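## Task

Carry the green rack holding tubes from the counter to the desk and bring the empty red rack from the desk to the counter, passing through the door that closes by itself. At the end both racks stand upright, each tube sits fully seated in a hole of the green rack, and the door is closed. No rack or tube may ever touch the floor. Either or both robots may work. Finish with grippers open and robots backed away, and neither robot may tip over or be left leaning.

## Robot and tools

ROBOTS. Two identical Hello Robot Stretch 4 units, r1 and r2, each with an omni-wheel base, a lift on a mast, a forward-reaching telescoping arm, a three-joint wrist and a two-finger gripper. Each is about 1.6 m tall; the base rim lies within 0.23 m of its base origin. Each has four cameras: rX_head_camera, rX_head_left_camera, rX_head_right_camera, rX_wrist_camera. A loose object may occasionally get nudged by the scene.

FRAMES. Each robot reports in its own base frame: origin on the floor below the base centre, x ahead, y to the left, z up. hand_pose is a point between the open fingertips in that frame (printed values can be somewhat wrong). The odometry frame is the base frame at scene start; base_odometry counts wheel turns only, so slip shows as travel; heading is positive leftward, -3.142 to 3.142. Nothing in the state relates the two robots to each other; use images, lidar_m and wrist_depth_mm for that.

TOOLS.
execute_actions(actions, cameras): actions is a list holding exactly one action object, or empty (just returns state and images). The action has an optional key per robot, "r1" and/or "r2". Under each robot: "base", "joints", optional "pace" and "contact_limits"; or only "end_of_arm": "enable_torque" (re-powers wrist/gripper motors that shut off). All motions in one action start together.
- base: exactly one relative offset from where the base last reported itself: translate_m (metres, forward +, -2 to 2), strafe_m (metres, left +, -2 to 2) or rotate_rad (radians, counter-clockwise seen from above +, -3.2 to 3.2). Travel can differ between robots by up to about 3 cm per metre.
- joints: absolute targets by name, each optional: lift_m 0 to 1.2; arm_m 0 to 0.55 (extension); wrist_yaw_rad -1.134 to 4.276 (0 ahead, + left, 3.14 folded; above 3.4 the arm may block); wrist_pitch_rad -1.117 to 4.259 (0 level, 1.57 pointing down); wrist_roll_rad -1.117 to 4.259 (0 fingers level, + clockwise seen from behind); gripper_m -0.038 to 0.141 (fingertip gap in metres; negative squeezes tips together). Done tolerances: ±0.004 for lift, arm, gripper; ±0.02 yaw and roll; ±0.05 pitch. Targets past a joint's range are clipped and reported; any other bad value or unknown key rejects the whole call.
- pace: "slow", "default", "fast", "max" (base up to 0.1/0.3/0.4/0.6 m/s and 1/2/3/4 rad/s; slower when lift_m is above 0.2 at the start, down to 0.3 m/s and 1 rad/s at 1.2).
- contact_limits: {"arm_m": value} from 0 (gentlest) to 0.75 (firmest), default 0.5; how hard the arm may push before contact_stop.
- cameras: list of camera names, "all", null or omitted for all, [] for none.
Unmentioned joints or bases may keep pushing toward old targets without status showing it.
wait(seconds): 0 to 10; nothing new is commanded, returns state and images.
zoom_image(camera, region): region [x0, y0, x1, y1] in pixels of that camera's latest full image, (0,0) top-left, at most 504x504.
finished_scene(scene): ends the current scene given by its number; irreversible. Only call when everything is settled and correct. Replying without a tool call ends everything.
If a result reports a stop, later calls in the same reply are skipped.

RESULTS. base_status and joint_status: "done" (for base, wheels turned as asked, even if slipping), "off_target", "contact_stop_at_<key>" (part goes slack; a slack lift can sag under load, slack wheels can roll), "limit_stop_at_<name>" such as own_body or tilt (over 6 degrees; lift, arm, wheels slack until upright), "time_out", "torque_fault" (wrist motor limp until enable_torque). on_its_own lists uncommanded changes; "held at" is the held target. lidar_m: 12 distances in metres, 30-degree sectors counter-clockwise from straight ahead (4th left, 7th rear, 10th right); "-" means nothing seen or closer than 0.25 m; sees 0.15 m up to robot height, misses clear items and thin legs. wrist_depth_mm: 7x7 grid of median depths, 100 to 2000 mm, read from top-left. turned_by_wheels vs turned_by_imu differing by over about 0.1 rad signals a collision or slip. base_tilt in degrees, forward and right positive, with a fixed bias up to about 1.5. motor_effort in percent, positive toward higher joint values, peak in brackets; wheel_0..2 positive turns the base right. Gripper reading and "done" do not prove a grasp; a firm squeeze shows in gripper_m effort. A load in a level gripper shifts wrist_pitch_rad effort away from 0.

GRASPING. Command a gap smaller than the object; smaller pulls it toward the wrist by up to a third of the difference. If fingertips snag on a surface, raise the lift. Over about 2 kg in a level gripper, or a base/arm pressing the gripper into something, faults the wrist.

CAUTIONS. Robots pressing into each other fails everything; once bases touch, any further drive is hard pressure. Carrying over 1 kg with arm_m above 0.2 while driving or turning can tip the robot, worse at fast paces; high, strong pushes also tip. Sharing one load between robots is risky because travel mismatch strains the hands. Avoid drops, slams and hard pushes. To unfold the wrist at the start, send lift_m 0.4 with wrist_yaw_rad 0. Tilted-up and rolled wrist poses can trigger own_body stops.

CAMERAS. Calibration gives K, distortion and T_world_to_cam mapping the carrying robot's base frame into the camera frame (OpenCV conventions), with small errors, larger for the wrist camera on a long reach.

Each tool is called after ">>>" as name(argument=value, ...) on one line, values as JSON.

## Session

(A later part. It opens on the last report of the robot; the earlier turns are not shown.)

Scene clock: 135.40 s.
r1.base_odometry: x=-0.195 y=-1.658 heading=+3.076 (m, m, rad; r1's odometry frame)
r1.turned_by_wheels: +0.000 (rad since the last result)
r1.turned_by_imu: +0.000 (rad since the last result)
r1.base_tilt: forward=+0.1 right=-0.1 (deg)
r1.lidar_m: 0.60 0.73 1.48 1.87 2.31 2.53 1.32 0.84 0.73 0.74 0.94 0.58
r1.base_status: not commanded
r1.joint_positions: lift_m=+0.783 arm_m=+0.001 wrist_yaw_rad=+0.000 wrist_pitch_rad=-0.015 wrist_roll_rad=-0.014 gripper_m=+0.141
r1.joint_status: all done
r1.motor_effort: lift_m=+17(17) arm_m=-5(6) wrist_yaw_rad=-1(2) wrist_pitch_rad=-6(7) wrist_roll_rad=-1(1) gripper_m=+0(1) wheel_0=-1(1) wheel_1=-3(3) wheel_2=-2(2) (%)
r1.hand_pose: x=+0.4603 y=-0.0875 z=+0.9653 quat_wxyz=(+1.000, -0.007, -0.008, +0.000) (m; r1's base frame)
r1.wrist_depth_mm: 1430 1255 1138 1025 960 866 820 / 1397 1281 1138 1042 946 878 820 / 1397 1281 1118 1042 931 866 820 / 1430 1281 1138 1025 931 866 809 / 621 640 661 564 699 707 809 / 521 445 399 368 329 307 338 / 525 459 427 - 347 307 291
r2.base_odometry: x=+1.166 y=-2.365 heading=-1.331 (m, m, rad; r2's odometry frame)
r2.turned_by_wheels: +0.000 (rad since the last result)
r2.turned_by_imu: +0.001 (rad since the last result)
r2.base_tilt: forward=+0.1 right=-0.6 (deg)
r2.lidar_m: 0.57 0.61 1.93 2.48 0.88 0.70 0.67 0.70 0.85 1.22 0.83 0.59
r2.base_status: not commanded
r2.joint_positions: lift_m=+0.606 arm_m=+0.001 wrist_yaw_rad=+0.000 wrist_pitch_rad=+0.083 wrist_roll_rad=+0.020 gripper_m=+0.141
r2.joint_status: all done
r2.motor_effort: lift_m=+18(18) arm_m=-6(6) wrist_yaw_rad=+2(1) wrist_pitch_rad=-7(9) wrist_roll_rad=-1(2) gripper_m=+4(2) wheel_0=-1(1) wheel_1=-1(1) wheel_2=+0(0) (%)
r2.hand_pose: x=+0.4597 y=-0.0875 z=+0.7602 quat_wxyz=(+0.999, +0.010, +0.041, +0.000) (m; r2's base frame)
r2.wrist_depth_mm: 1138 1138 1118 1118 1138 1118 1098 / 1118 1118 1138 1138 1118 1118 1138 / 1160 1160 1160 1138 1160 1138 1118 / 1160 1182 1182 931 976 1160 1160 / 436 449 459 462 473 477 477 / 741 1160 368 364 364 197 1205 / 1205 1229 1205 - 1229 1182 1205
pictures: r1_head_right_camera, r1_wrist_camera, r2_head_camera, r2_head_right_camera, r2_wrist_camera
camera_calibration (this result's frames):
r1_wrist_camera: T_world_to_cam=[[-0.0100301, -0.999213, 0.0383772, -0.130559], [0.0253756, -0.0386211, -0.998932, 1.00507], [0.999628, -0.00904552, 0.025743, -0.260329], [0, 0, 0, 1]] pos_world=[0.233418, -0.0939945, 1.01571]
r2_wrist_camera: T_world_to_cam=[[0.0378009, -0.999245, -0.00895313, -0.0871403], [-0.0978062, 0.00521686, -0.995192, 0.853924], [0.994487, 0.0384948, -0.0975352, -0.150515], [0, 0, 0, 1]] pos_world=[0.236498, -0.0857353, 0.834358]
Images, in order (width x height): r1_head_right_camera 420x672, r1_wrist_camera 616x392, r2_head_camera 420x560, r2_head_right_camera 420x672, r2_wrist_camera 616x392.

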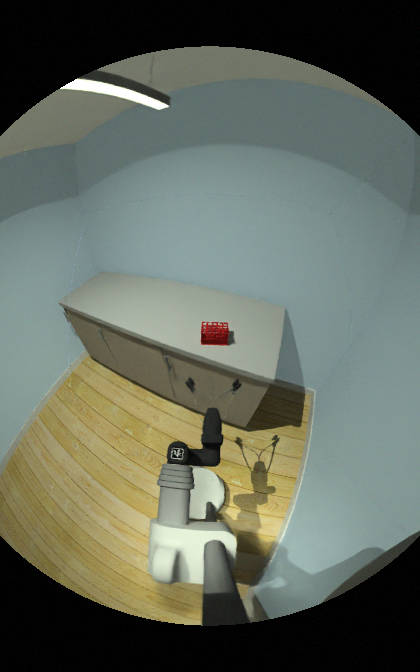

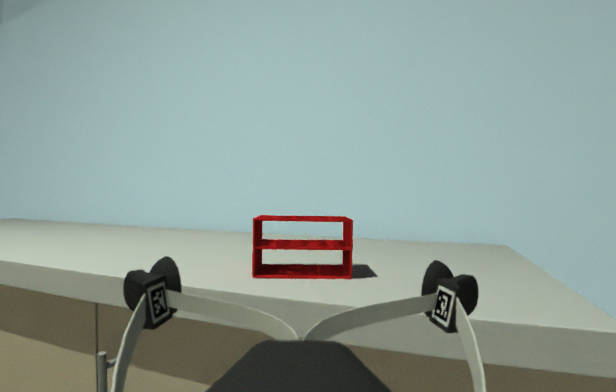

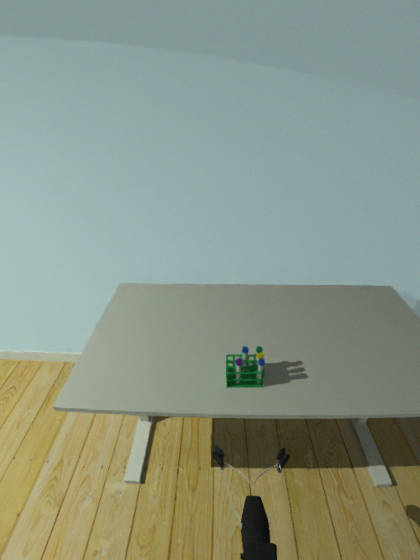

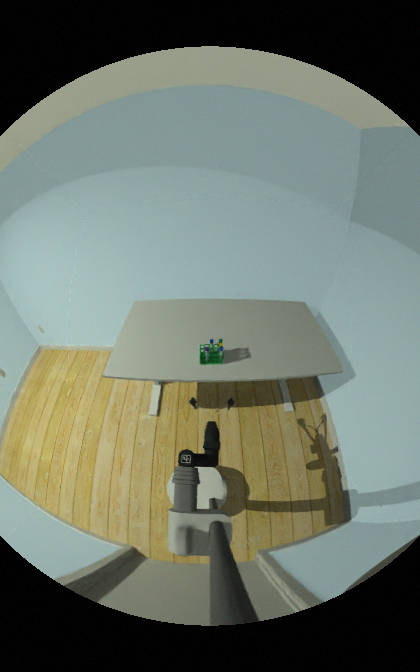

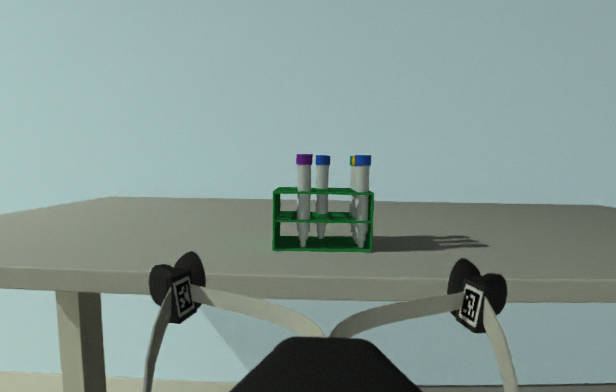

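>>> execute_actions(actions=[])

Scene clock: 138.03 s.
r1.base_odometry: x=-0.195 y=-1.658 heading=+3.076 (m, m, rad; r1's odometry frame)
r1.turned_by_wheels: +0.000 (rad since the last result)
r1.turned_by_imu: +0.000 (rad since the last result)
r1.base_tilt: forward=+0.1 right=+0.0 (deg)
r1.lidar_m: 0.58 0.73 1.47 1.85 2.32 2.52 1.30 0.83 0.72 0.75 0.94 0.58
r1.base_status: not commanded
r1.joint_positions: lift_m=+0.783 arm_m=+0.001 wrist_yaw_rad=+0.000 wrist_pitch_rad=-0.015 wrist_roll_rad=-0.014 gripper_m=+0.141
r1.joint_status: all done
r1.motor_effort: lift_m=+17(17) arm_m=-5(6) wrist_yaw_rad=+0(2) wrist_pitch_rad=-6(7) wrist_roll_rad=-1(1) gripper_m=+1(1) wheel_0=-1(1) wheel_1=-2(3) wheel_2=-2(2) (%)
r1.hand_pose: x=+0.4603 y=-0.0875 z=+0.9653 quat_wxyz=(+1.000, -0.007, -0.008, +0.000) (m; r1's base frame)
r1.wrist_depth_mm: 1430 1255 1138 1042 946 878 820 / 1430 1255 1138 1025 946 878 820 / 1397 1229 1118 1025 946 866 820 / 1397 1255 1138 1025 931 866 820 / 609 647 661 564 699 715 809 / 521 449 399 366 329 306 338 / 521 455 427 - 345 306 291
r2.base_odometry: x=+1.166 y=-2.365 heading=-1.331 (m, m, rad; r2's odometry frame)
r2.turned_by_wheels: +0.000 (rad since the last result)
r2.turned_by_imu: +0.001 (rad since the last result)
r2.base_tilt: forward=+0.1 right=-0.6 (deg)
r2.lidar_m: 0.55 0.59 1.93 2.49 0.89 0.71 0.65 0.70 0.86 1.20 0.84 0.61
r2.base_status: not commanded
r2.joint_positions: lift_m=+0.606 arm_m=+0.001 wrist_yaw_rad=+0.000 wrist_pitch_rad=+0.083 wrist_roll_rad=+0.020 gripper_m=+0.141
r2.joint_status: all done
r2.motor_effort: lift_m=+18(18) arm_m=-6(6) wrist_yaw_rad=+3(1) wrist_pitch_rad=-7(9) wrist_roll_rad=-1(2) gripper_m=+1(2) wheel_0=-1(1) wheel_1=-1(1) wheel_2=+0(0) (%)
r2.hand_pose: x=+0.4597 y=-0.0875 z=+0.7602 quat_wxyz=(+0.999, +0.010, +0.041, +0.000) (m; r2's base frame)
r2.wrist_depth_mm: 1118 1118 1138 1138 1118 1098 1098 / 1118 1160 1138 1138 1138 1118 1138 / 1182 1138 1182 1138 1160 1160 1138 / 1182 1138 1182 931 976 1138 1160 / 433 449 455 462 466 473 484 / 732 1229 368 368 362 197 1182 / 1229 1205 1229 - 1229 1205 1205
pictures: r1_head_camera, r1_head_left_camera, r1_head_right_camera, r1_wrist_camera, r2_head_camera, r2_head_left_camera, r2_head_right_camera, r2_wrist_camera
camera_calibration (this result's frames):
r1_wrist_camera: T_world_to_cam=[[-0.0100301, -0.999213, 0.0383773, -0.130559], [0.0253755, -0.0386212, -0.998932, 1.00507], [0.999628, -0.00904552, 0.0257429, -0.260329], [0, 0, 0, 1]] pos_world=[0.233418, -0.0939945, 1.01571]
r2_wrist_camera: T_world_to_cam=[[0.0378011, -0.999245, -0.00895323, -0.0871403], [-0.0978063, 0.00521693, -0.995192, 0.853924], [0.994487, 0.038495, -0.0975352, -0.150515], [0, 0, 0, 1]] pos_world=[0.236498, -0.0857353, 0.834358]
Images, in order (width x height): r1_head_camera 420x560, r1_head_left_camera 420x672, r1_head_right_camera 420x672, r1_wrist_camera 616x392, r2_head_camera 420x560, r2_head_left_camera 420x672, r2_head_right_camera 420x672, r2_wrist_camera 616x392.

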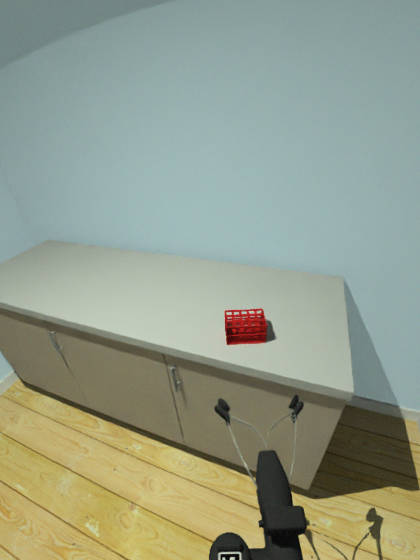

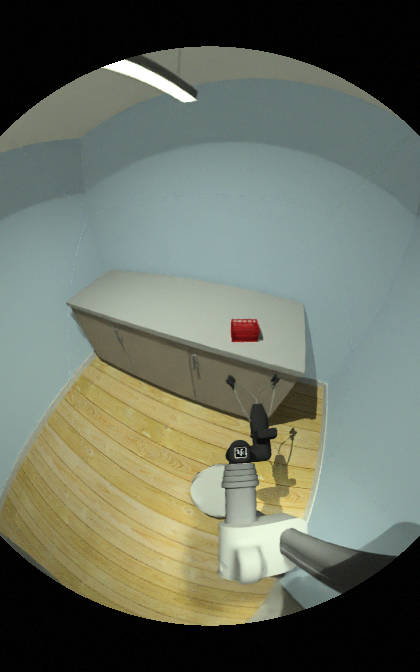

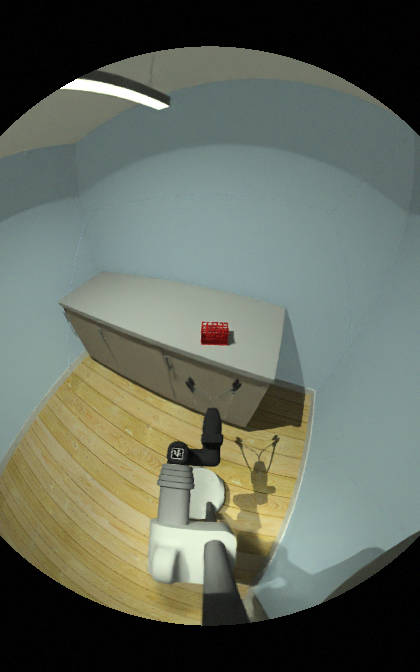

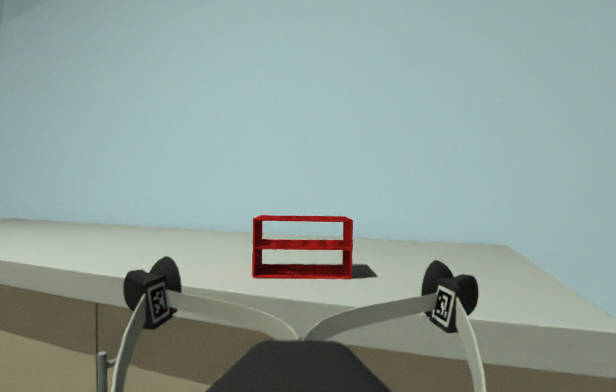

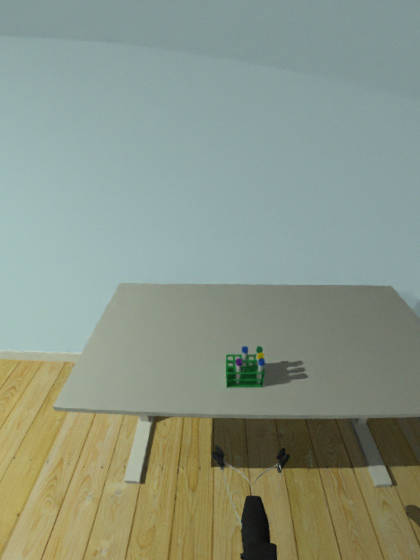

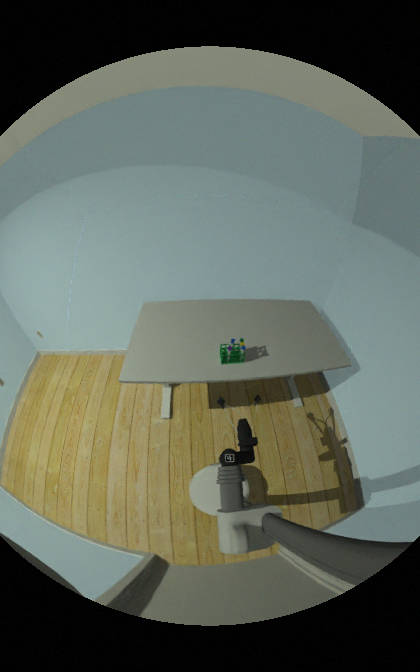

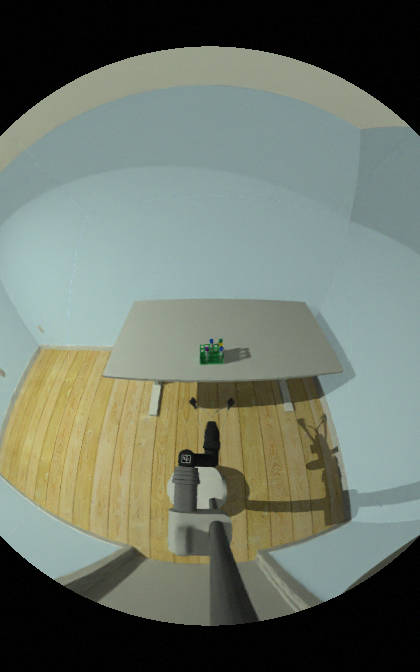

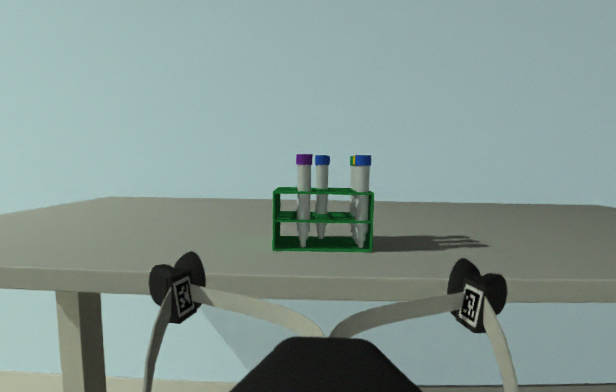

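>>> finished_scene(scene=2)

The scene is finished: the task was done.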